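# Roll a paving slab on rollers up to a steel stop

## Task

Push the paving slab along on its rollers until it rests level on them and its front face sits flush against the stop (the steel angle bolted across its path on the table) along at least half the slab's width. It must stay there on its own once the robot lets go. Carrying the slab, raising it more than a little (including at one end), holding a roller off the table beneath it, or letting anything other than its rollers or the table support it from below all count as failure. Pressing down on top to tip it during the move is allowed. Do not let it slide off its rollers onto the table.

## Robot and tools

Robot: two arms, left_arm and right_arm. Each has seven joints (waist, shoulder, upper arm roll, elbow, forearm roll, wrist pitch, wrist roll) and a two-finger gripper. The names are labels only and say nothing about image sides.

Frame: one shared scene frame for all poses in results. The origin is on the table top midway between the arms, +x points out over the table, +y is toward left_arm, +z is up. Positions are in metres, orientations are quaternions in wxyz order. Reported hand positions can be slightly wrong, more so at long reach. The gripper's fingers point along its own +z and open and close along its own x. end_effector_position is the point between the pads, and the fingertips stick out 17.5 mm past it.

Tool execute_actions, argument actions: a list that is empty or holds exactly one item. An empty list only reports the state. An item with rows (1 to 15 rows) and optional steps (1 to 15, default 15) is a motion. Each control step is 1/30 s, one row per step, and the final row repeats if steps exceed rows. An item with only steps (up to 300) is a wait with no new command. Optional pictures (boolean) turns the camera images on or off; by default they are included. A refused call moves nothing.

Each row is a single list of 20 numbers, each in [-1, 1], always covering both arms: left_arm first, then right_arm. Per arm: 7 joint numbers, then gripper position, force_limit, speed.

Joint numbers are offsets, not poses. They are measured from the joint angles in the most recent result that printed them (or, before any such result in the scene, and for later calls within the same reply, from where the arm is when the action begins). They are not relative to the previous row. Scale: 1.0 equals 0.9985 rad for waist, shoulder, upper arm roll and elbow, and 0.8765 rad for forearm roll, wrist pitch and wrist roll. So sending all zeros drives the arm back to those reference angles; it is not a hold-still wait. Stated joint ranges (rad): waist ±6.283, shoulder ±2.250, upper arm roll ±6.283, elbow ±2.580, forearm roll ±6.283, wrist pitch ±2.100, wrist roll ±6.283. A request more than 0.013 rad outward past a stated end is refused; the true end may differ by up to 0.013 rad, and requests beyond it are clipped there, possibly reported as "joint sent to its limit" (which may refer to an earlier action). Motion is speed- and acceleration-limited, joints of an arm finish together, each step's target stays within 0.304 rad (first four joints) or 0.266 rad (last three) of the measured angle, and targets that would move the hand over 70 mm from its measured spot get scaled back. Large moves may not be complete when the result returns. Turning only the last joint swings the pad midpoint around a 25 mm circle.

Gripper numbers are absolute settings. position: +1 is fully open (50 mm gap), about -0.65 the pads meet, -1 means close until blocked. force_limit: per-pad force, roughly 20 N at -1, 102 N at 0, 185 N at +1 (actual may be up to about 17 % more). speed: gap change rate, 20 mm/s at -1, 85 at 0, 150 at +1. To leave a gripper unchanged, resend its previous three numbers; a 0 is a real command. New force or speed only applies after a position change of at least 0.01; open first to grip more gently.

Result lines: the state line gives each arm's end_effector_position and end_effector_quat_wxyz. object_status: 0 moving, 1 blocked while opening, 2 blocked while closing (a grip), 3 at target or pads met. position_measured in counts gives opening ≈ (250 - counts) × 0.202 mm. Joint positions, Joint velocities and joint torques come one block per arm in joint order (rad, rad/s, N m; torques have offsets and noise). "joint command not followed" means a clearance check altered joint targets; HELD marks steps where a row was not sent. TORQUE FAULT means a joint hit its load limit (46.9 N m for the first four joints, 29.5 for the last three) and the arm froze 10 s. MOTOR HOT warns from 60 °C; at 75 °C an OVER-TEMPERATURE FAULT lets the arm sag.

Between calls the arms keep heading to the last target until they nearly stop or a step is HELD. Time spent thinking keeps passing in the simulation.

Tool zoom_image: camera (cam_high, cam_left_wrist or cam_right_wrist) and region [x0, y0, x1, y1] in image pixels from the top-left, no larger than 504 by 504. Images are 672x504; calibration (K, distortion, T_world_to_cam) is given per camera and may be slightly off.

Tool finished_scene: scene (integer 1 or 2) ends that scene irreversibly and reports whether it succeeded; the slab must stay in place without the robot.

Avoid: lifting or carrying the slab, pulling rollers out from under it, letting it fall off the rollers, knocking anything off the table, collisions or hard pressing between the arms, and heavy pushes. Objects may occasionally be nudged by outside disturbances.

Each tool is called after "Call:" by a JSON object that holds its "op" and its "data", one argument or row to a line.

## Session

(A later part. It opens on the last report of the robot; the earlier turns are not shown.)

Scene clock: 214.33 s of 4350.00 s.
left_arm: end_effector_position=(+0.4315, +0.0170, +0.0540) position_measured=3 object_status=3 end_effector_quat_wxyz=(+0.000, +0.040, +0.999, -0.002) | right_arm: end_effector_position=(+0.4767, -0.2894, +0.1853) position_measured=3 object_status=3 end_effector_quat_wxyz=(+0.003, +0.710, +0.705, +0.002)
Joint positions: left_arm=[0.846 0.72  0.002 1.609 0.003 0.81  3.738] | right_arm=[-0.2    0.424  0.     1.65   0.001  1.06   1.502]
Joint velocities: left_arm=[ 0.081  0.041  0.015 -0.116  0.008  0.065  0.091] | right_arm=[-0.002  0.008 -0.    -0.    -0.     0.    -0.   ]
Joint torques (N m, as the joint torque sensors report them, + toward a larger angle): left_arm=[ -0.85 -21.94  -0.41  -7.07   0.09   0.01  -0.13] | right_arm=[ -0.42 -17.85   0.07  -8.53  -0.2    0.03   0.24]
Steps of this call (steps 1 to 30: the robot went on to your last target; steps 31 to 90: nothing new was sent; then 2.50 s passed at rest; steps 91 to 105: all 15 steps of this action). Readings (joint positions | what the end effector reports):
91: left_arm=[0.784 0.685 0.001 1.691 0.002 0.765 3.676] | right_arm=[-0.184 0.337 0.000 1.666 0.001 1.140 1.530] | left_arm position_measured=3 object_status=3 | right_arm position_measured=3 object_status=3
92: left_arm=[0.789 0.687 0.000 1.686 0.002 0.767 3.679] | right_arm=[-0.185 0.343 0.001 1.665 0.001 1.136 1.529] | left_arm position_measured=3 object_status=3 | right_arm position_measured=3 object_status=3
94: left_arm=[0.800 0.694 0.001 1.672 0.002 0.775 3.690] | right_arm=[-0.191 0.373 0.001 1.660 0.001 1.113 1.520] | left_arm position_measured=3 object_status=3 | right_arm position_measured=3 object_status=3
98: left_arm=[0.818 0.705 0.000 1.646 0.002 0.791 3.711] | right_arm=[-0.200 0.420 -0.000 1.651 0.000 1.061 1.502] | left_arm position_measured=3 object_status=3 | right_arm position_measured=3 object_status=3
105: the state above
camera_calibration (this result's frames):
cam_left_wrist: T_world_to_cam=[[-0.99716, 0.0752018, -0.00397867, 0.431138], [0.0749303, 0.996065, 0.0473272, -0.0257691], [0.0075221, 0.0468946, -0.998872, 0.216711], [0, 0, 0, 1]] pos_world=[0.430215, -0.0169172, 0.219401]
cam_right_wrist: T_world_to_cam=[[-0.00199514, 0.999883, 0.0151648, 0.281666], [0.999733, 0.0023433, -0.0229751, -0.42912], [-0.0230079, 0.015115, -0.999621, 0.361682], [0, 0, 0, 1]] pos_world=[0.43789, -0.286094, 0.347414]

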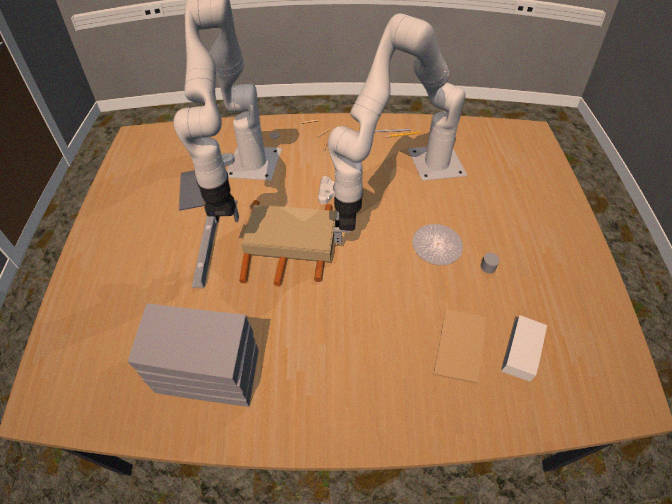

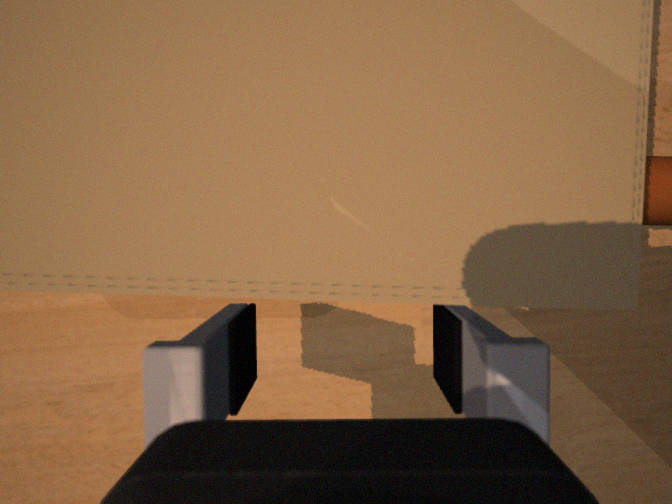

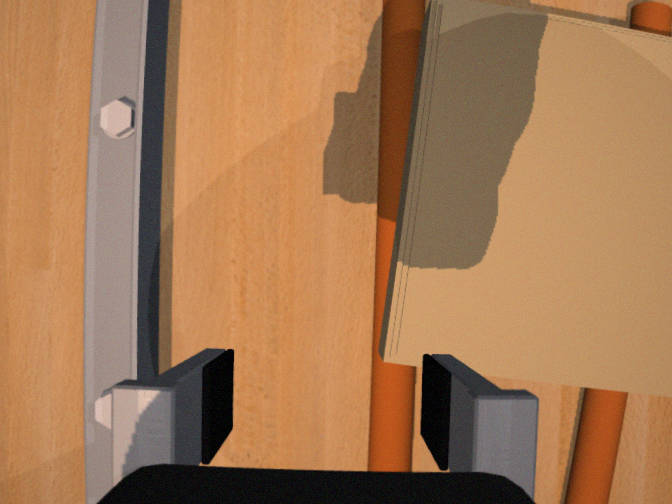

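Call:
{"op": "execute_actions", "data": {
  "actions": [
    {"rows":[[0.008,0.005,0,-0.011,0,0.007,0.009,1,0,0, 0,0,0,0,0,0,0,1,0,1],[0.013,0.009,0,-0.019,0,0.012,0.015,1,0,0, 0,0,0,0,0,0,0,1,0,1],[0.018,0.012,0,-0.026,0,0.016,0.02,1,0,0, 0,0,0,0,0,0,0,1,0,1],[0.023,0.016,0,-0.034,0,0.021,0.026,1,0,0, 0,0,0,0,0,0,0,1,0,1],[0.028,0.019,0,-0.041,0,0.026,0.032,1,0,0, 0,0,0,0,0,0,0,1,0,1],[0.033,0.023,0,-0.049,0,0.03,0.037,1,0,0, 0,0,0,0,0,0,0,1,0,1],[0.038,0.026,0,-0.056,0,0.035,0.043,1,0,0, 0,0,0,0,0,0,0,1,0,1],[0.043,0.029,0,-0.063,0,0.04,0.049,1,0,0, 0,0,0,0,0,0,0,1,0,1],[0.048,0.033,0,-0.071,0,0.044,0.054,1,0,0, 0,0,0,0,0,0,0,1,0,1],[0.053,0.036,0,-0.078,0,0.049,0.06,1,0,0, 0,0,0,0,0,0,0,1,0,1],[0.058,0.04,0,-0.085,0,0.053,0.066,1,0,0, 0,0,0,0,0,0,0,1,0,1],[0.063,0.043,0,-0.093,0,0.058,0.071,1,0,0, 0,0,0,0,0,0,0,1,0,1],[0.068,0.047,0,-0.10,0,0.063,0.077,1,0,0, 0,0,0,0,0,0,0,1,0,1],[0.072,0.049,0,-0.106,0,0.066,0.081,1,0,0, 0,0,0,0,0,0,0,1,0,1],[0.076,0.052,0,-0.112,0,0.07,0.086,1,0,0, 0,0,0,0,0,0,0,1,0,1]],"steps":15}
  ]
}}

Scene clock: 218.67 s of 4350.00 s.
left_arm: end_effector_position=(+0.4265, -0.0242, +0.0532) position_measured=3 object_status=3 end_effector_quat_wxyz=(-0.000, +0.040, +0.999, -0.001) | right_arm: end_effector_position=(+0.4767, -0.2894, +0.1853) position_measured=3 object_status=3 end_effector_quat_wxyz=(+0.003, +0.710, +0.705, +0.002)
Joint positions: left_arm=[0.913 0.766 0.001 1.51  0.002 0.864 3.805] | right_arm=[-0.2    0.424  0.     1.65   0.001  1.06   1.502]
Joint velocities: left_arm=[ 0.14   0.085  0.016 -0.204  0.009  0.104  0.133] | right_arm=[-0.  0. -0. -0. -0.  0. -0.]
Joint torques (N m, as the joint torque sensors report them, + toward a larger angle): left_arm=[ -0.34 -23.45   0.52  -7.67  -0.02  -0.39   0.22] | right_arm=[  0.09 -18.08   0.2   -8.59  -0.22  -0.1    0.2 ]
Steps of this call (steps 1 to 15: the robot went on to your last target; steps 16 to 90: nothing new was sent; then 0.83 s passed at rest; steps 91 to 105: all 15 steps of this action). Readings (joint positions | what the end effector reports):
91: left_arm=[0.851 0.723 0.001 1.604 0.002 0.813 3.742] | right_arm=[-0.201 0.425 0.000 1.650 0.001 1.060 1.502] | left_arm position_measured=3 object_status=3 | right_arm position_measured=3 object_status=3
92: left_arm=[0.854 0.725 0.001 1.600 0.002 0.815 3.744] | right_arm=[-0.200 0.425 0.000 1.650 0.001 1.060 1.502] | left_arm position_measured=3 object_status=3 | right_arm position_measured=3 object_status=3
94: left_arm=[0.861 0.731 0.001 1.589 0.002 0.821 3.752] | right_arm=[-0.200 0.425 0.000 1.650 0.001 1.060 1.502] | left_arm position_measured=3 object_status=3 | right_arm position_measured=3 object_status=3
98: left_arm=[0.880 0.743 0.002 1.560 0.002 0.836 3.771] | right_arm=[-0.200 0.424 0.000 1.650 0.001 1.060 1.502] | left_arm position_measured=3 object_status=3 | right_arm position_measured=3 object_status=3
105: the state above
camera_calibration (this result's frames):
cam_left_wrist: T_world_to_cam=[[-0.997195, 0.0748071, -0.00251162, 0.429214], [0.0745974, 0.99603, 0.0485736, 0.0157285], [0.00613531, 0.04825, -0.998816, 0.218472], [0, 0, 0, 1]] pos_world=[0.425496, -0.0583156, 0.218528]
cam_right_wrist: T_world_to_cam=[[-0.00199547, 0.999883, 0.0151646, 0.281666], [0.999733, 0.00234362, -0.0229751, -0.429122], [-0.0230079, 0.0151147, -0.999621, 0.361681], [0, 0, 0, 1]] pos_world=[0.437891, -0.286094, 0.347413]

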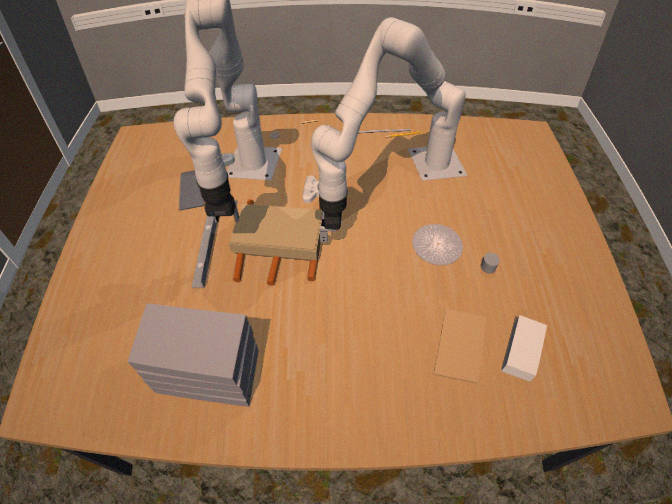

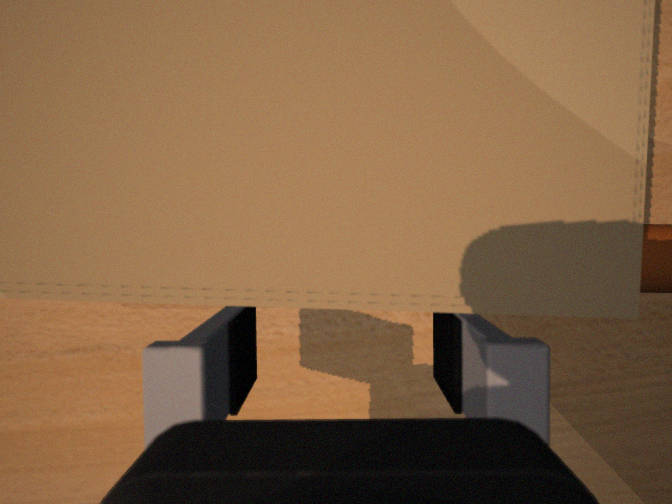

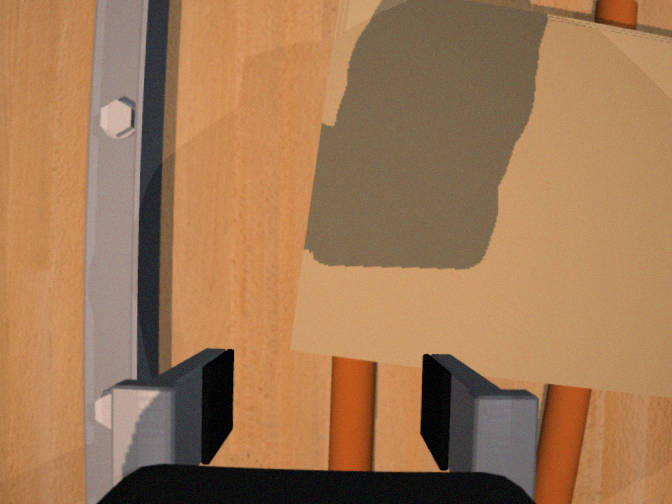

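Call:
{"op": "execute_actions", "data": {
  "actions": [
    {"rows":[[0.008,0.006,0,-0.014,0,0.008,0.009,1,0,0, 0.01,0,0,0,0,0,0.011,1,0,1],[0.012,0.009,0,-0.022,0,0.013,0.013,1,0,0, 0.02,0,0,0,0,0,0.022,1,0,1],[0.016,0.013,0,-0.03,0,0.018,0.018,1,0,0, 0.03,0,0,0,0,0,0.033,1,0,1],[0.02,0.016,0,-0.037,0,0.023,0.022,1,0,0, 0.04,0,0,0,0,0,0.045,1,0,1],[0.024,0.02,0,-0.045,0,0.028,0.027,1,0,0, 0.05,0,0,0,0,0,0.056,1,0,1],[0.028,0.023,0,-0.052,0,0.032,0.031,1,0,0, 0.06,0,0,0,0,0,0.068,1,0,1],[0.032,0.027,0,-0.06,0,0.037,0.036,1,0,0, 0.07,0,0,0,0,0,0.08,1,0,1],[0.036,0.03,0,-0.067,0,0.042,0.04,1,0,0, 0.07,0,0,0,0,0,0.08,1,0,1],[0.04,0.033,0,-0.075,0,0.047,0.045,1,0,0, 0.07,0,0,0,0,0,0.08,1,0,1],[0.044,0.037,0,-0.082,0,0.051,0.049,1,0,0, 0.07,0,0,0,0,0,0.08,1,0,1],[0.048,0.04,0,-0.09,0,0.056,0.054,1,0,0, 0.07,0,0,0,0,0,0.08,1,0,1],[0.052,0.043,0,-0.097,0,0.061,0.058,1,0,0, 0.07,0,0,0,0,0,0.08,1,0,1],[0.056,0.047,0,-0.105,0,0.065,0.063,1,0,0, 0.07,0,0,0,0,0,0.08,1,0,1],[0.06,0.05,0,-0.112,0,0.07,0.067,1,0,0, 0.07,0,0,0,0,0,0.08,1,0,1],[0.063,0.053,0,-0.119,0,0.074,0.071,1,0,0, 0.07,0,0,0,0,0,0.08,1,0,1]],"steps":15}
  ]
}}

Scene clock: 223.77 s of 4350.00 s.
left_arm: end_effector_position=(+0.4231, -0.0607, +0.0531) position_measured=3 object_status=3 end_effector_quat_wxyz=(-0.000, +0.040, +0.999, +0.000) | right_arm: end_effector_position=(+0.4758, -0.3205, +0.1853) position_measured=3 object_status=3 end_effector_quat_wxyz=(+0.003, +0.709, +0.705, +0.002)
Joint positions: left_arm=[ 0.968  0.813 -0.001  1.406  0.001  0.923  3.86 ] | right_arm=[-0.132  0.424  0.     1.65   0.001  1.06   1.572]
Joint velocities: left_arm=[ 0.101  0.098 -0.005 -0.213  0.005  0.117  0.114] | right_arm=[ 0.009 -0.    -0.001 -0.     0.    -0.     0.   ]
Joint torques (N m, as the joint torque sensors report them, + toward a larger angle): left_arm=[  1.26 -24.     1.29  -9.15   0.62  -1.11   0.2 ] | right_arm=[  0.14 -18.18  -0.06  -8.43  -0.14   0.16   0.18]
Steps of this call (steps 1 to 30: the robot went on to your last target; steps 31 to 90: nothing new was sent; then 1.60 s passed at rest; steps 91 to 105: all 15 steps of this action). Readings (joint positions | what the end effector reports):
91: left_arm=[0.922 0.772 0.002 1.497 0.003 0.871 3.814] | right_arm=[-0.199 0.424 -0.000 1.650 0.000 1.060 1.502] | left_arm position_measured=3 object_status=3 | right_arm position_measured=3 object_status=3
92: left_arm=[0.922 0.773 0.001 1.496 0.002 0.872 3.814] | right_arm=[-0.193 0.424 -0.001 1.650 -0.000 1.060 1.506] | left_arm position_measured=3 object_status=3 | right_arm position_measured=3 object_status=3
94: left_arm=[0.927 0.778 0.000 1.485 0.002 0.877 3.818] | right_arm=[-0.178 0.424 -0.001 1.650 0.000 1.060 1.521] | left_arm position_measured=3 object_status=3 | right_arm position_measured=3 object_status=3
98: left_arm=[0.942 0.790 0.001 1.457 0.002 0.893 3.833] | right_arm=[-0.142 0.424 0.000 1.650 0.001 1.060 1.559] | left_arm position_measured=3 object_status=3 | right_arm position_measured=3 object_status=3
105: the state above
camera_calibration (this result's frames):
cam_left_wrist: T_world_to_cam=[[-0.997186, 0.0749212, -0.00244508, 0.428464], [0.0746955, 0.995868, 0.0516525, 0.0521412], [0.00630484, 0.0513246, -0.998662, 0.220294], [0, 0, 0, 1]] pos_world=[0.421974, -0.0953332, 0.218354]
cam_right_wrist: T_world_to_cam=[[-0.0032881, 0.999887, 0.0147016, 0.313442], [0.999729, 0.00362577, -0.0230008, -0.427769], [-0.0230515, 0.014622, -0.999627, 0.361997], [0, 0, 0, 1]] pos_world=[0.437029, -0.317149, 0.347415]

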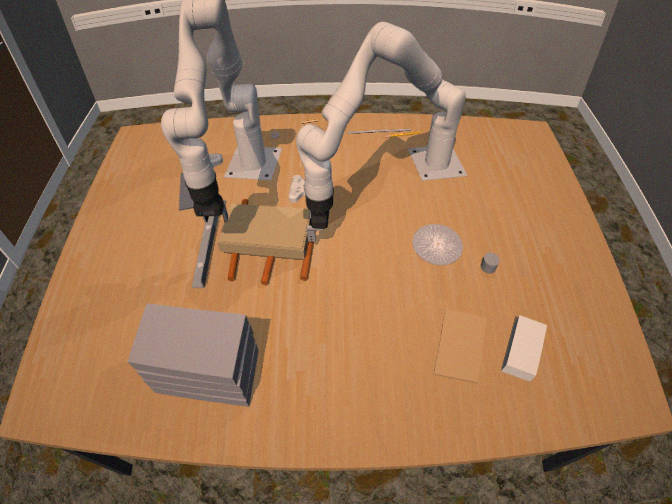

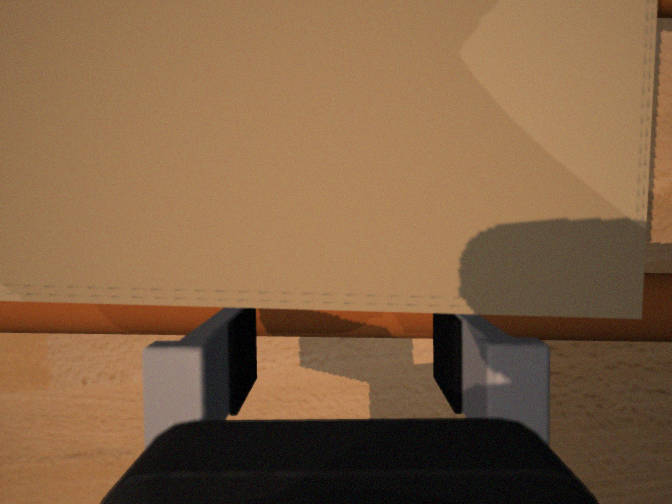

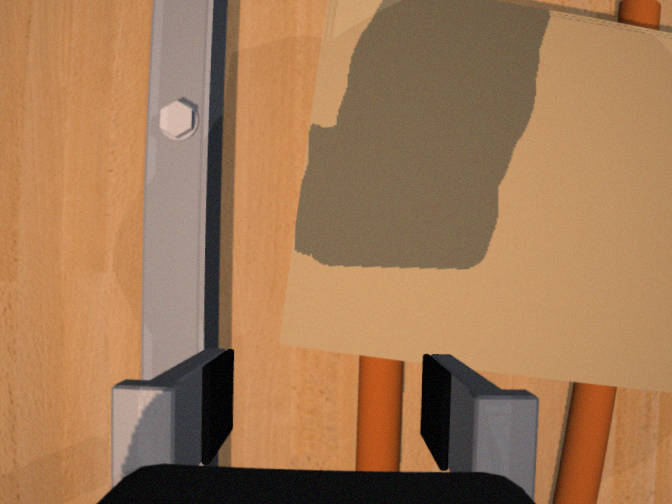

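Call:
{"op": "execute_actions", "data": {
  "actions": [
    {"rows":[[0.008,0.003,0,-0.008,0,0.005,0.012,1,0,0, 0,0,0,0,0,0,0,1,0,1],[0.012,0.004,0,-0.01,0,0.006,0.02,1,0,0, 0,0,0,0,0,0,0,1,0,1],[0.016,0.004,0,-0.011,0,0.006,0.029,1,0,0, 0,0,0,0,0,0,0,1,0,1],[0.02,0.005,0,-0.012,0,0.007,0.037,1,0,0, 0,0,0,0,0,0,0,1,0,1],[0.024,0.005,0,-0.013,0,0.007,0.045,1,0,0, 0,0,0,0,0,0,0,1,0,1],[0.028,0.006,0,-0.014,0,0.008,0.054,1,0,0, 0,0,0,0,0,0,0,1,0,1],[0.032,0.006,0,-0.015,0,0.008,0.062,1,0,0, 0,0,0,0,0,0,0,1,0,1],[0.036,0.007,0,-0.016,0,0.009,0.071,1,0,0, 0,0,0,0,0,0,0,1,0,1],[0.04,0.008,0,-0.018,0,0.01,0.079,1,0,0, 0,0,0,0,0,0,0,1,0,1],[0.044,0.008,0,-0.019,0,0.01,0.088,1,0,0, 0,0,0,0,0,0,0,1,0,1],[0.048,0.009,0,-0.02,0,0.011,0.096,1,0,0, 0,0,0,0,0,0,0,1,0,1],[0.052,0.009,0,-0.021,0,0.012,0.105,1,0,0, 0,0,0,0,0,0,0,1,0,1],[0.056,0.01,0,-0.022,0,0.012,0.113,1,0,0, 0,0,0,0,0,0,0,1,0,1],[0.061,0.01,0,-0.024,0,0.013,0.122,1,0,0, 0,0,0,0,0,0,0,1,0,1],[0.065,0.011,0,-0.025,0,0.014,0.13,1,0,0, 0,0,0,0,0,0,0,1,0,1]],"steps":15}
  ]
}}

Scene clock: 230.23 s of 4350.00 s.
left_arm: end_effector_position=(+0.4044, -0.0844, +0.0532) position_measured=3 object_status=3 end_effector_quat_wxyz=(+0.001, +0.018, +1.000, +0.001) | right_arm: end_effector_position=(+0.4758, -0.3205, +0.1853) position_measured=3 object_status=3 end_effector_quat_wxyz=(+0.003, +0.709, +0.705, +0.002)
Joint positions: left_arm=[ 1.025  0.823 -0.002  1.384 -0.001  0.935  3.961] | right_arm=[-0.132  0.424  0.     1.65   0.001  1.06   1.572]
Joint velocities: left_arm=[ 0.115  0.02  -0.023 -0.037 -0.008  0.024  0.221] | right_arm=[ 0. -0.  0.  0. -0.  0.  0.]
Joint torques (N m, as the joint torque sensors report them, + toward a larger angle): left_arm=[  1.92 -24.84   2.2   -8.86   0.64  -0.61   0.03] | right_arm=[ -0.1  -18.14  -0.05  -8.48   0.    -0.04  -0.03]
Steps of this call (steps 1 to 30: the robot went on to your last target; steps 31 to 90: nothing new was sent; then 2.97 s passed at rest; steps 91 to 105: all 15 steps of this action). Readings (joint positions | what the end effector reports):
91: left_arm=[0.976 0.819 0.001 1.392 0.002 0.929 3.868] | right_arm=[-0.131 0.424 0.000 1.650 0.001 1.060 1.572] | left_arm position_measured=3 object_status=3 | right_arm position_measured=3 object_status=3
92: left_arm=[0.977 0.817 0.000 1.395 0.002 0.928 3.870] | right_arm=[-0.131 0.424 0.000 1.650 0.001 1.060 1.572] | left_arm position_measured=3 object_status=3 | right_arm position_measured=3 object_status=3
94: left_arm=[0.983 0.817 -0.001 1.395 0.001 0.929 3.881] | right_arm=[-0.131 0.424 0.000 1.650 0.001 1.060 1.572] | left_arm position_measured=3 object_status=3 | right_arm position_measured=3 object_status=3
98: left_arm=[0.998 0.819 -0.001 1.392 0.001 0.930 3.909] | right_arm=[-0.132 0.424 0.000 1.650 0.001 1.060 1.572] | left_arm position_measured=3 object_status=3 | right_arm position_measured=3 object_status=3
105: the state above
camera_calibration (this result's frames):
cam_left_wrist: T_world_to_cam=[[-0.999521, 0.0305773, -0.00472695, 0.408955], [0.0302853, 0.998144, 0.0528325, 0.0952331], [0.00633365, 0.052664, -0.998592, 0.221764], [0, 0, 0, 1]] pos_world=[0.40447, -0.11924, 0.218354]
cam_right_wrist: T_world_to_cam=[[-0.00328435, 0.999887, 0.0147019, 0.313442], [0.999729, 0.00362199, -0.022998, -0.427773], [-0.0230486, 0.0146224, -0.999627, 0.361996], [0, 0, 0, 1]] pos_world=[0.43703, -0.31715, 0.347415]

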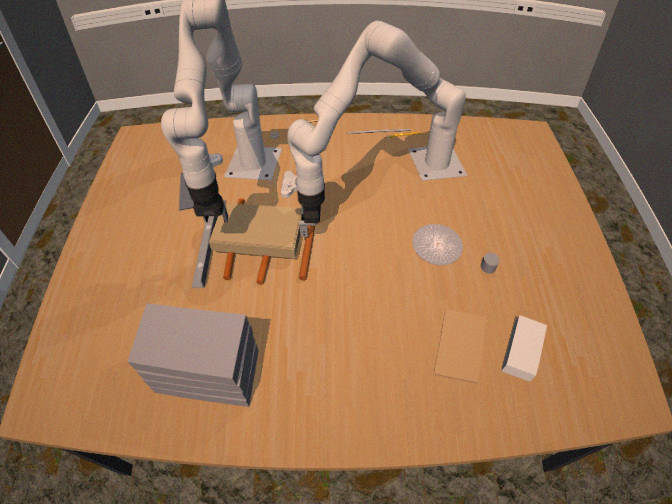

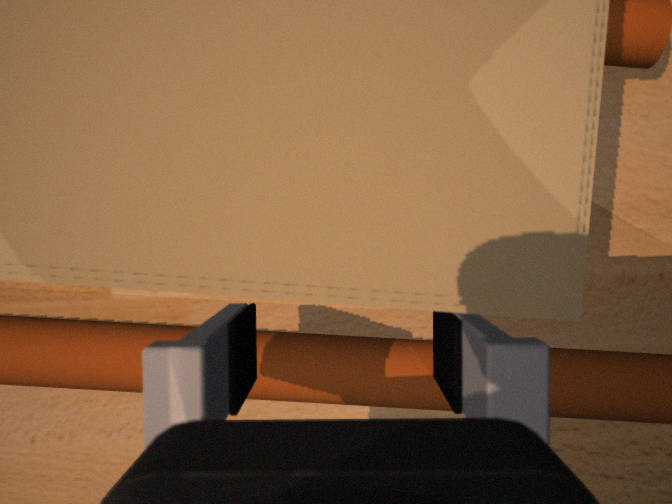

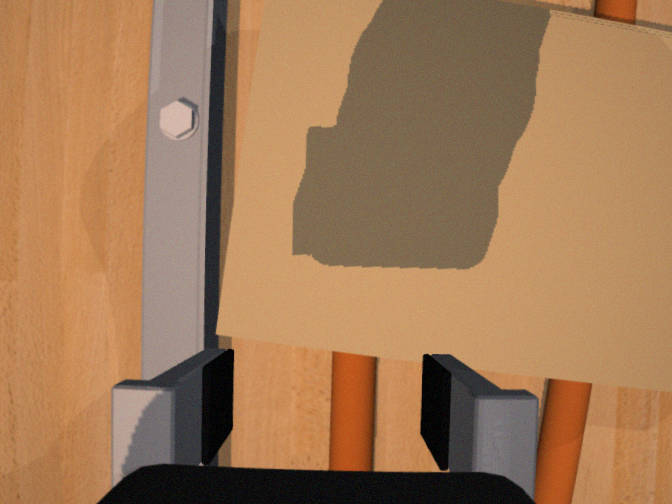

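Call:
{"op": "execute_actions", "data": {
  "actions": [
    {"rows":[[0.008,0.003,0,-0.007,0,0.004,0.013,1,0,0, 0,0,0,0,0,0,0,1,0,1],[0.011,0.006,0,-0.014,0,0.008,0.017,1,0,0, 0,0,0,0,0,0,0,1,0,1],[0.014,0.009,0,-0.021,0,0.013,0.021,1,0,0, 0,0,0,0,0,0,0,1,0,1],[0.016,0.013,0,-0.029,0,0.017,0.025,1,0,0, 0,0,0,0,0,0,0,1,0,1],[0.018,0.016,0,-0.036,0,0.022,0.029,1,0,0, 0,0,0,0,0,0,0,1,0,1],[0.02,0.019,0,-0.043,0,0.026,0.033,1,0,0, 0,0,0,0,0,0,0,1,0,1],[0.023,0.022,0,-0.05,0,0.03,0.037,1,0,0, 0,0,0,0,0,0,0,1,0,1],[0.025,0.026,0,-0.057,0,0.035,0.041,1,0,0, 0,0,0,0,0,0,0,1,0,1],[0.027,0.029,0,-0.064,0,0.039,0.045,1,0,0, 0,0,0,0,0,0,0,1,0,1],[0.029,0.032,0,-0.072,0,0.044,0.048,1,0,0, 0,0,0,0,0,0,0,1,0,1],[0.031,0.035,0,-0.079,0,0.048,0.051,1,0,0, 0,0,0,0,0,0,0,1,0,1]],"steps":15}
  ]
}}

Scene clock: 234.73 s of 4350.00 s.
left_arm: end_effector_position=(+0.4041, -0.0943, +0.0500) position_measured=3 object_status=3 end_effector_quat_wxyz=(-0.002, +0.008, +1.000, +0.014) | right_arm: end_effector_position=(+0.4758, -0.3205, +0.1853) position_measured=3 object_status=3 end_effector_quat_wxyz=(+0.003, +0.709, +0.705, +0.002)
Joint positions: left_arm=[ 1.049  0.857 -0.01   1.318 -0.008  0.991  4.004] | right_arm=[-0.132  0.424  0.     1.65   0.001  1.06   1.572]
Joint velocities: left_arm=[-0.002  0.008 -0.001 -0.009 -0.001  0.006  0.004] | right_arm=[-0.  0. -0.  0.  0.  0.  0.]
Joint torques (N m, as the joint torque sensors report them, + toward a larger angle): left_arm=[  6.29 -25.15   5.83 -17.72   3.41  -7.39   1.24] | right_arm=[  0.07 -18.12  -0.18  -8.66  -0.17   0.03   0.13]
Steps of this call (steps 1 to 30: the robot went on to your last target; steps 31 to 90: nothing new was sent; then 1.00 s passed at rest; steps 91 to 105: all 15 steps of this action). Readings (joint positions | what the end effector reports):
91: left_arm=[1.033 0.824 -0.001 1.381 0.001 0.936 3.974] | right_arm=[-0.132 0.424 0.000 1.650 0.001 1.060 1.572] | left_arm position_measured=3 object_status=3 | right_arm position_measured=3 object_status=3
92: left_arm=[1.034 0.826 -0.001 1.378 0.000 0.938 3.974] | right_arm=[-0.132 0.424 0.000 1.650 0.001 1.060 1.572] | left_arm position_measured=3 object_status=3 | right_arm position_measured=3 object_status=3
94: left_arm=[1.037 0.831 -0.003 1.368 -0.001 0.943 3.977] | right_arm=[-0.132 0.424 0.000 1.650 0.001 1.060 1.572] | left_arm position_measured=3 object_status=3 | right_arm position_measured=3 object_status=3
98: left_arm=[1.044 0.843 -0.005 1.344 -0.004 0.964 3.990] | right_arm=[-0.132 0.424 0.000 1.650 0.001 1.060 1.572] | left_arm position_measured=3 object_status=3 | right_arm position_measured=3 object_status=3
105: the state above
camera_calibration (this result's frames):
cam_left_wrist: T_world_to_cam=[[-0.999941, 0.0107148, 0.0016574, 0.406886], [0.0108123, 0.996818, 0.0789771, 0.111749], [-0.000805904, 0.0789903, -0.996875, 0.224469], [0, 0, 0, 1]] pos_world=[0.405835, -0.133484, 0.214268]
cam_right_wrist: T_world_to_cam=[[-0.00328446, 0.999887, 0.0147017, 0.313442], [0.999729, 0.00362205, -0.0229953, -0.427775], [-0.023046, 0.0146222, -0.999627, 0.361995], [0, 0, 0, 1]] pos_world=[0.437031, -0.31715, 0.347415]

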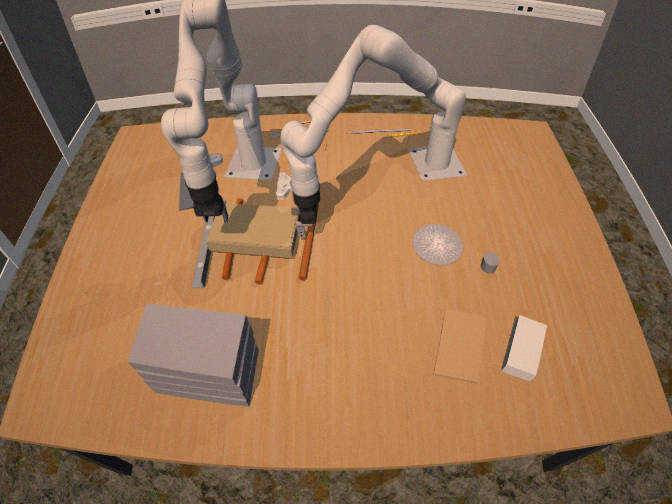

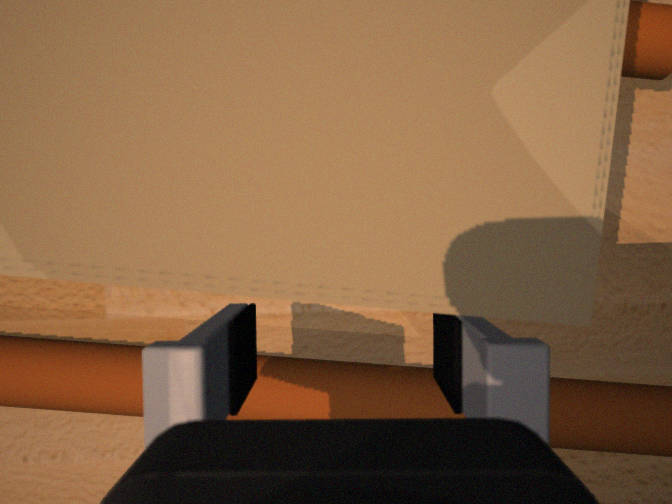

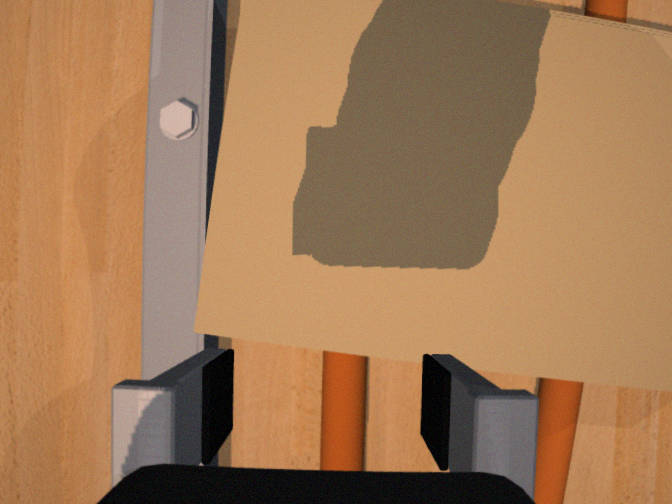

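Call:
{"op": "execute_actions", "data": {
  "actions": [
    {"rows":[[0.01,0.004,0.005,-0.012,0.004,0.008,0.012,1,0,0, 0,0,0,0,0,0,0,1,0,1],[0.014,0.006,0.01,-0.016,0.009,0.01,0.017,1,0,0, 0,0,0,0,0,0,0,1,0,1],[0.018,0.008,0.01,-0.02,0.009,0.012,0.022,1,0,0, 0,0,0,0,0,0,0,1,0,1],[0.022,0.01,0.01,-0.024,0.009,0.014,0.027,1,0,0, 0,0,0,0,0,0,0,1,0,1],[0.026,0.012,0.01,-0.028,0.009,0.016,0.033,1,0,0, 0,0,0,0,0,0,0,1,0,1],[0.03,0.014,0.01,-0.032,0.009,0.018,0.039,1,0,0, 0,0,0,0,0,0,0,1,0,1],[0.034,0.016,0.01,-0.036,0.009,0.02,0.045,1,0,0, 0,0,0,0,0,0,0,1,0,1],[0.038,0.018,0.01,-0.04,0.009,0.023,0.052,1,0,0, 0,0,0,0,0,0,0,1,0,1]],"steps":15}
  ]
}}

Scene clock: 242.17 s of 4350.00 s.
left_arm: end_effector_position=(+0.3925, -0.0986, +0.0482) position_measured=3 object_status=3 end_effector_quat_wxyz=(-0.009, -0.001, +1.000, +0.027) | right_arm: end_effector_position=(+0.4758, -0.3205, +0.1853) position_measured=3 object_status=3 end_effector_quat_wxyz=(+0.003, +0.709, +0.705, +0.002)
Joint positions: left_arm=[ 1.074  0.871 -0.013  1.292 -0.012  1.032  4.047] | right_arm=[-0.132  0.424  0.     1.65   0.001  1.06   1.572]
Joint velocities: left_arm=[ 0.003  0.002 -0.002 -0.002 -0.001 -0.001  0.   ] | right_arm=[-0.     0.    -0.001 -0.     0.    -0.    -0.   ]
Joint torques (N m, as the joint torque sensors report them, + toward a larger angle): left_arm=[  9.25 -22.41   9.66 -19.44   5.28 -10.34   1.6 ] | right_arm=[  0.   -18.24   0.1   -8.34   0.08  -0.09   0.11]
Steps of this call (steps 1 to 15: the robot went on to your last target; steps 16 to 90: nothing new was sent; then 3.93 s passed at rest; steps 91 to 105: all 15 steps of this action). Readings (joint positions | what the end effector reports):
91: left_arm=[1.049 0.859 -0.010 1.317 -0.008 0.992 4.005] | right_arm=[-0.132 0.424 0.000 1.650 0.001 1.060 1.572] | left_arm position_measured=3 object_status=3 | right_arm position_measured=3 object_status=3
92: left_arm=[1.051 0.860 -0.011 1.314 -0.009 0.997 4.009] | right_arm=[-0.132 0.424 0.000 1.650 0.001 1.060 1.572] | left_arm position_measured=3 object_status=3 | right_arm position_measured=3 object_status=3
94: left_arm=[1.056 0.863 -0.012 1.307 -0.010 1.008 4.019] | right_arm=[-0.132 0.424 0.000 1.650 0.001 1.060 1.572] | left_arm position_measured=3 object_status=3 | right_arm position_measured=3 object_status=3
98: left_arm=[1.069 0.869 -0.013 1.296 -0.012 1.025 4.037] | right_arm=[-0.132 0.424 0.000 1.650 0.001 1.060 1.572] | left_arm position_measured=3 object_status=3 | right_arm position_measured=3 object_status=3
105: the state above
camera_calibration (this result's frames):
cam_left_wrist: T_world_to_cam=[[-0.999875, -0.00681367, 0.0142841, 0.393015], [-0.00527407, 0.994439, 0.105177, 0.121093], [-0.0149214, 0.105089, -0.994351, 0.230962], [0, 0, 0, 1]] pos_world=[0.39705, -0.142013, 0.211308]
cam_right_wrist: T_world_to_cam=[[-0.00328443, 0.999887, 0.0147015, 0.313442], [0.999729, 0.00362198, -0.0229927, -0.427777], [-0.0230433, 0.014622, -0.999628, 0.361993], [0, 0, 0, 1]] pos_world=[0.437032, -0.317151, 0.347415]

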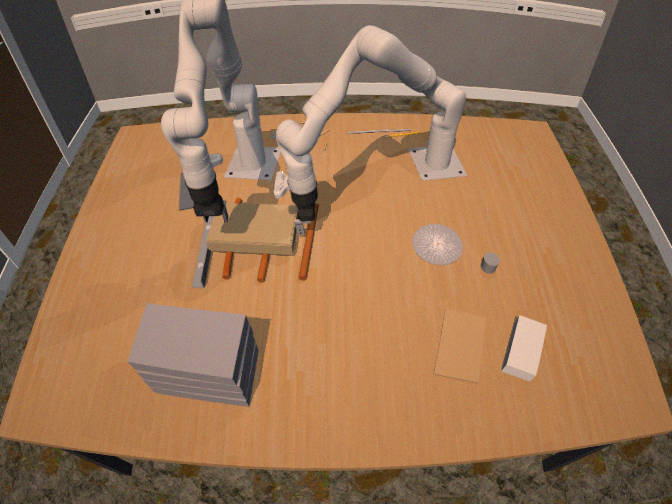

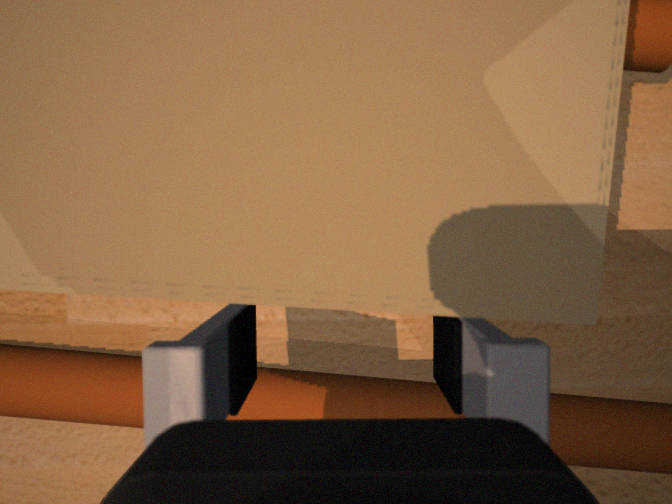

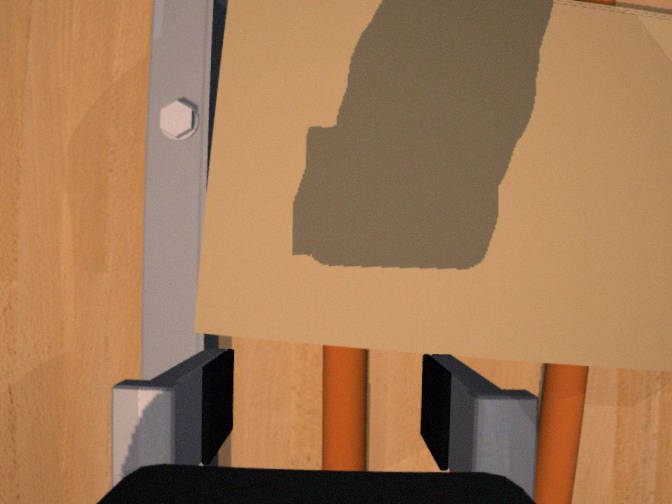

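Call:
{"op": "execute_actions", "data": {
  "actions": [
    {"rows":[[0.012,0.005,0.008,-0.015,0.008,0.01,0.013,1,0,0, 0,0,0,0,0,0,0,1,0,1],[0.014,0.007,0.013,-0.019,0.013,0.013,0.016,1,0,0, 0,0,0,0,0,0,0,1,0,1],[0.016,0.009,0.013,-0.023,0.013,0.015,0.019,1,0,0, 0,0,0,0,0,0,0,1,0,1],[0.018,0.01,0.013,-0.027,0.013,0.017,0.022,1,0,0, 0,0,0,0,0,0,0,1,0,1],[0.02,0.012,0.013,-0.031,0.013,0.019,0.025,1,0,0, 0,0,0,0,0,0,0,1,0,1],[0.022,0.014,0.013,-0.035,0.013,0.021,0.028,1,0,0, 0,0,0,0,0,0,0,1,0,1],[0.024,0.016,0.013,-0.039,0.013,0.024,0.031,1,0,0, 0,0,0,0,0,0,0,1,0,1],[0.026,0.018,0.013,-0.043,0.013,0.027,0.034,1,0,0, 0,0,0,0,0,0,0,1,0,1],[0.028,0.02,0.013,-0.047,0.013,0.03,0.037,1,0,0, 0,0,0,0,0,0,0,1,0,1]],"steps":15}
  ]
}}

Scene clock: 245.53 s of 4350.00 s.
left_arm: end_effector_position=(+0.3822, -0.1024, +0.0473) position_measured=3 object_status=3 end_effector_quat_wxyz=(-0.018, -0.007, +0.999, +0.039) | right_arm: end_effector_position=(+0.4758, -0.3205, +0.1853) position_measured=3 object_status=3 end_effector_quat_wxyz=(+0.003, +0.709, +0.705, +0.002)
Joint positions: left_arm=[ 1.091  0.887 -0.011  1.26  -0.011  1.079  4.076] | right_arm=[-0.132  0.424  0.     1.65   0.001  1.06   1.572]
Joint velocities: left_arm=[ 0.002  0.001 -0.002 -0.002 -0.001  0.004 -0.001] | right_arm=[-0.001 -0.     0.    -0.    -0.    -0.    -0.   ]
Joint torques (N m, as the joint torque sensors report them, + toward a larger angle): left_arm=[  8.75 -22.02   8.76 -19.94   5.28 -10.45   1.42] | right_arm=[ -0.11 -18.25  -0.15  -8.51  -0.04  -0.02   0.04]
Steps of this call (steps 1 to 15: the robot went on to your last target; steps 16 to 86: nothing new was sent; steps 87 to 101: all 15 steps of this action). Readings (joint positions | what the end effector reports):
87: left_arm=[1.074 0.872 -0.013 1.292 -0.012 1.033 4.047] | right_arm=[-0.132 0.424 0.000 1.650 0.001 1.060 1.572] | left_arm position_measured=3 object_status=3 | right_arm position_measured=3 object_status=3
88: left_arm=[1.075 0.873 -0.013 1.290 -0.012 1.038 4.051] | right_arm=[-0.132 0.424 0.000 1.650 0.001 1.060 1.572] | left_arm position_measured=3 object_status=3 | right_arm position_measured=3 object_status=3
90: left_arm=[1.078 0.877 -0.012 1.280 -0.010 1.051 4.059] | right_arm=[-0.132 0.424 0.000 1.650 0.001 1.060 1.572] | left_arm position_measured=3 object_status=3 | right_arm position_measured=3 object_status=3
94: left_arm=[1.087 0.883 -0.010 1.268 -0.010 1.069 4.069] | right_arm=[-0.132 0.424 0.000 1.650 0.001 1.060 1.572] | left_arm position_measured=3 object_status=3 | right_arm position_measured=3 object_status=3
101: the state above
camera_calibration (this result's frames):
cam_left_wrist: T_world_to_cam=[[-0.999281, -0.0197238, 0.0323696, 0.380325], [-0.0153715, 0.991449, 0.129587, 0.127267], [-0.0346488, 0.128997, -0.99104, 0.240139], [0, 0, 0, 1]] pos_world=[0.390329, -0.149655, 0.209184]
cam_right_wrist: T_world_to_cam=[[-0.00328442, 0.999887, 0.0147012, 0.313443], [0.999729, 0.00362192, -0.0229901, -0.427779], [-0.0230407, 0.0146218, -0.999628, 0.361992], [0, 0, 0, 1]] pos_world=[0.437033, -0.317151, 0.347415]

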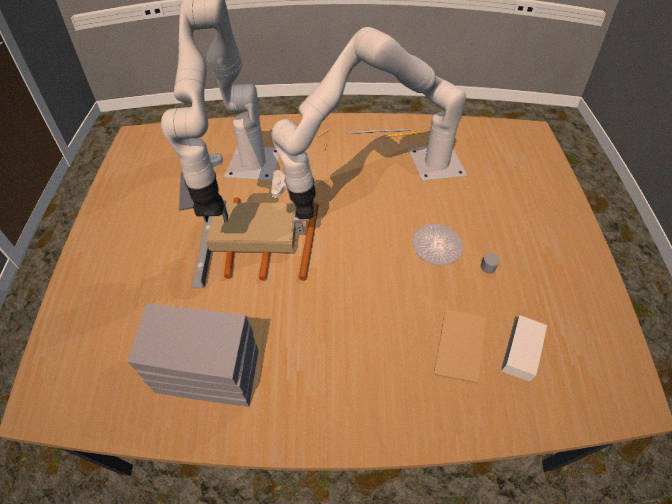

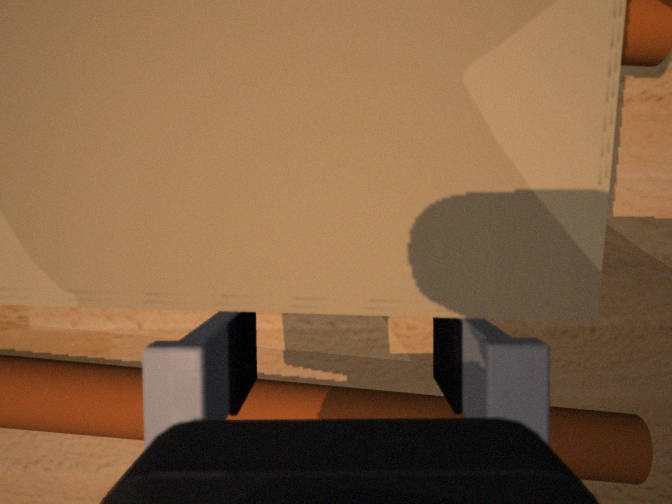

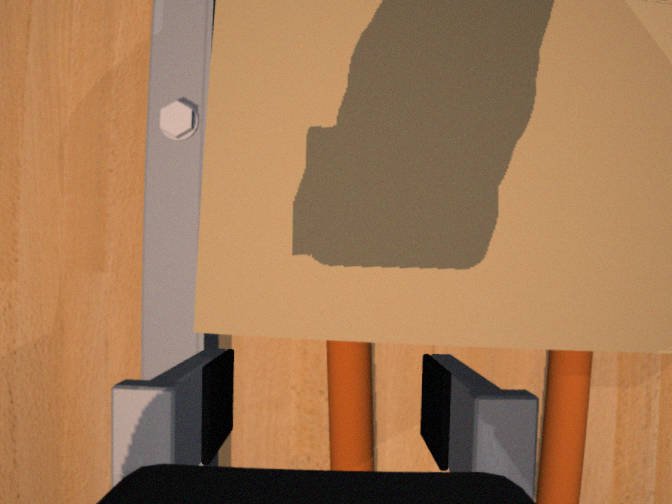

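Call:
{"op": "execute_actions", "data": {
  "actions": [
    {"rows":[[0.012,0.005,0.008,-0.015,0.008,0.008,0.013,1,0,0, 0,0,0,0,0,0,0,1,0,1],[0.014,0.007,0.011,-0.019,0.011,0.009,0.016,1,0,0, 0,0,0,0,0,0,0,1,0,1],[0.016,0.009,0.011,-0.023,0.011,0.01,0.019,1,0,0, 0,0,0,0,0,0,0,1,0,1],[0.018,0.01,0.011,-0.027,0.011,0.011,0.022,1,0,0, 0,0,0,0,0,0,0,1,0,1],[0.02,0.012,0.011,-0.031,0.011,0.012,0.025,1,0,0, 0,0,0,0,0,0,0,1,0,1],[0.022,0.014,0.011,-0.035,0.011,0.013,0.028,1,0,0, 0,0,0,0,0,0,0,1,0,1],[0.024,0.016,0.011,-0.039,0.011,0.014,0.031,1,0,0, 0,0,0,0,0,0,0,1,0,1],[0.026,0.018,0.011,-0.043,0.011,0.015,0.034,1,0,0, 0,0,0,0,0,0,0,1,0,1],[0.028,0.02,0.011,-0.047,0.011,0.016,0.037,1,0,0, 0,0,0,0,0,0,0,1,0,1]],"steps":15}
  ]
}}

Scene clock: 248.60 s of 4350.00 s.
left_arm: end_effector_position=(+0.3739, -0.1064, +0.0463) position_measured=3 object_status=3 end_effector_quat_wxyz=(-0.024, -0.012, +0.998, +0.050) | right_arm: end_effector_position=(+0.4758, -0.3205, +0.1853) position_measured=3 object_status=3 end_effector_quat_wxyz=(+0.003, +0.709, +0.705, +0.002)
Joint positions: left_arm=[ 1.108  0.903 -0.011  1.23  -0.012  1.118  4.105] | right_arm=[-0.132  0.424  0.     1.65   0.001  1.06   1.572]
Joint velocities: left_arm=[ 0.002  0.    -0.001 -0.001 -0.001  0.002 -0.   ] | right_arm=[ 0.     0.     0.001  0.     0.    -0.     0.   ]
Joint torques (N m, as the joint torque sensors report them, + toward a larger angle): left_arm=[  8.63 -21.3    8.01 -21.83   5.07 -12.41   1.64] | right_arm=[  0.13 -18.17   0.01  -8.64  -0.1    0.04   0.01]
Steps of this call (steps 1 to 15: the robot went on to your last target; steps 16 to 77: nothing new was sent; steps 78 to 92: all 15 steps of this action). Readings (joint positions | what the end effector reports):
78: left_arm=[1.091 0.888 -0.011 1.260 -0.011 1.080 4.077] | right_arm=[-0.132 0.424 0.000 1.650 0.001 1.060 1.572] | left_arm position_measured=3 object_status=3 | right_arm position_measured=3 object_status=3
79: left_arm=[1.092 0.889 -0.012 1.258 -0.011 1.085 4.080] | right_arm=[-0.132 0.424 0.000 1.650 0.001 1.060 1.572] | left_arm position_measured=3 object_status=3 | right_arm position_measured=3 object_status=3
81: left_arm=[1.096 0.893 -0.010 1.248 -0.010 1.096 4.089] | right_arm=[-0.132 0.424 0.000 1.650 0.001 1.060 1.572] | left_arm position_measured=3 object_status=3 | right_arm position_measured=3 object_status=3
85: left_arm=[1.105 0.899 -0.009 1.237 -0.011 1.110 4.099] | right_arm=[-0.132 0.424 0.000 1.650 0.001 1.060 1.572] | left_arm position_measured=3 object_status=3 | right_arm position_measured=3 object_status=3
92: the state above
camera_calibration (this result's frames):
cam_left_wrist: T_world_to_cam=[[-0.998571, -0.0318437, 0.042912, 0.369879], [-0.0250112, 0.988175, 0.15128, 0.133488], [-0.0472218, 0.14999, -0.987559, 0.246157], [0, 0, 0, 1]] pos_world=[0.384314, -0.157053, 0.207028]
cam_right_wrist: T_world_to_cam=[[-0.00328451, 0.999887, 0.014701, 0.313443], [0.999729, 0.00362197, -0.0229872, -0.427781], [-0.0230378, 0.0146215, -0.999628, 0.361991], [0, 0, 0, 1]] pos_world=[0.437034, -0.317151, 0.347414]

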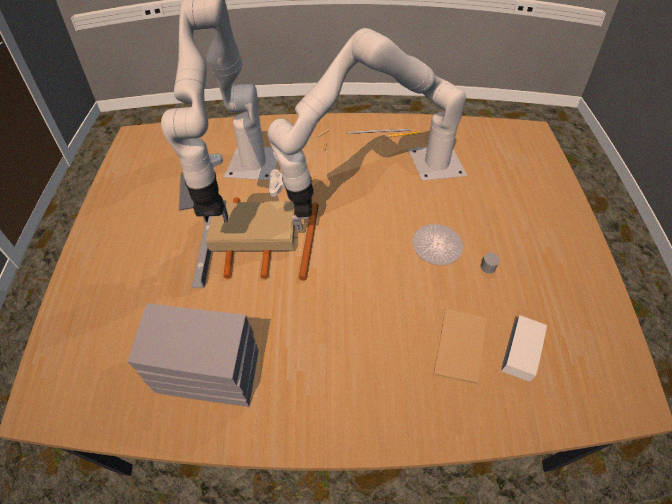

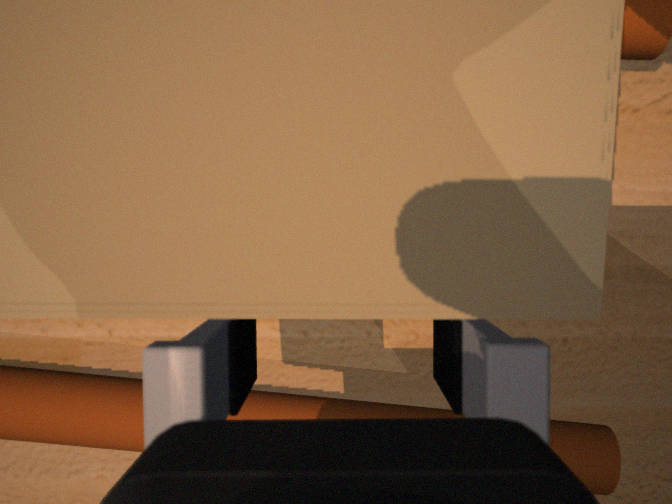

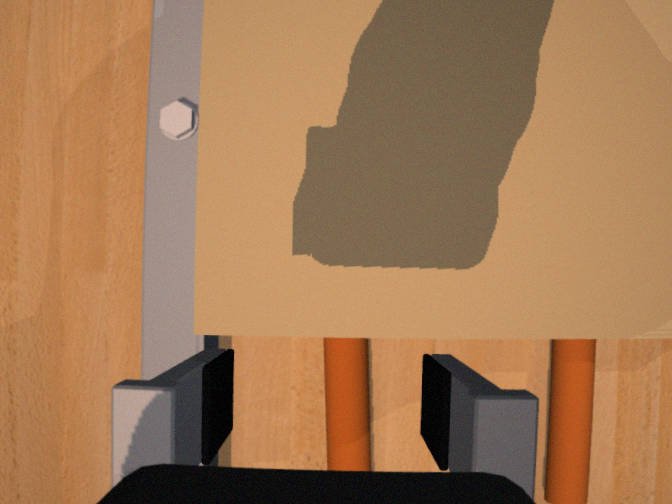

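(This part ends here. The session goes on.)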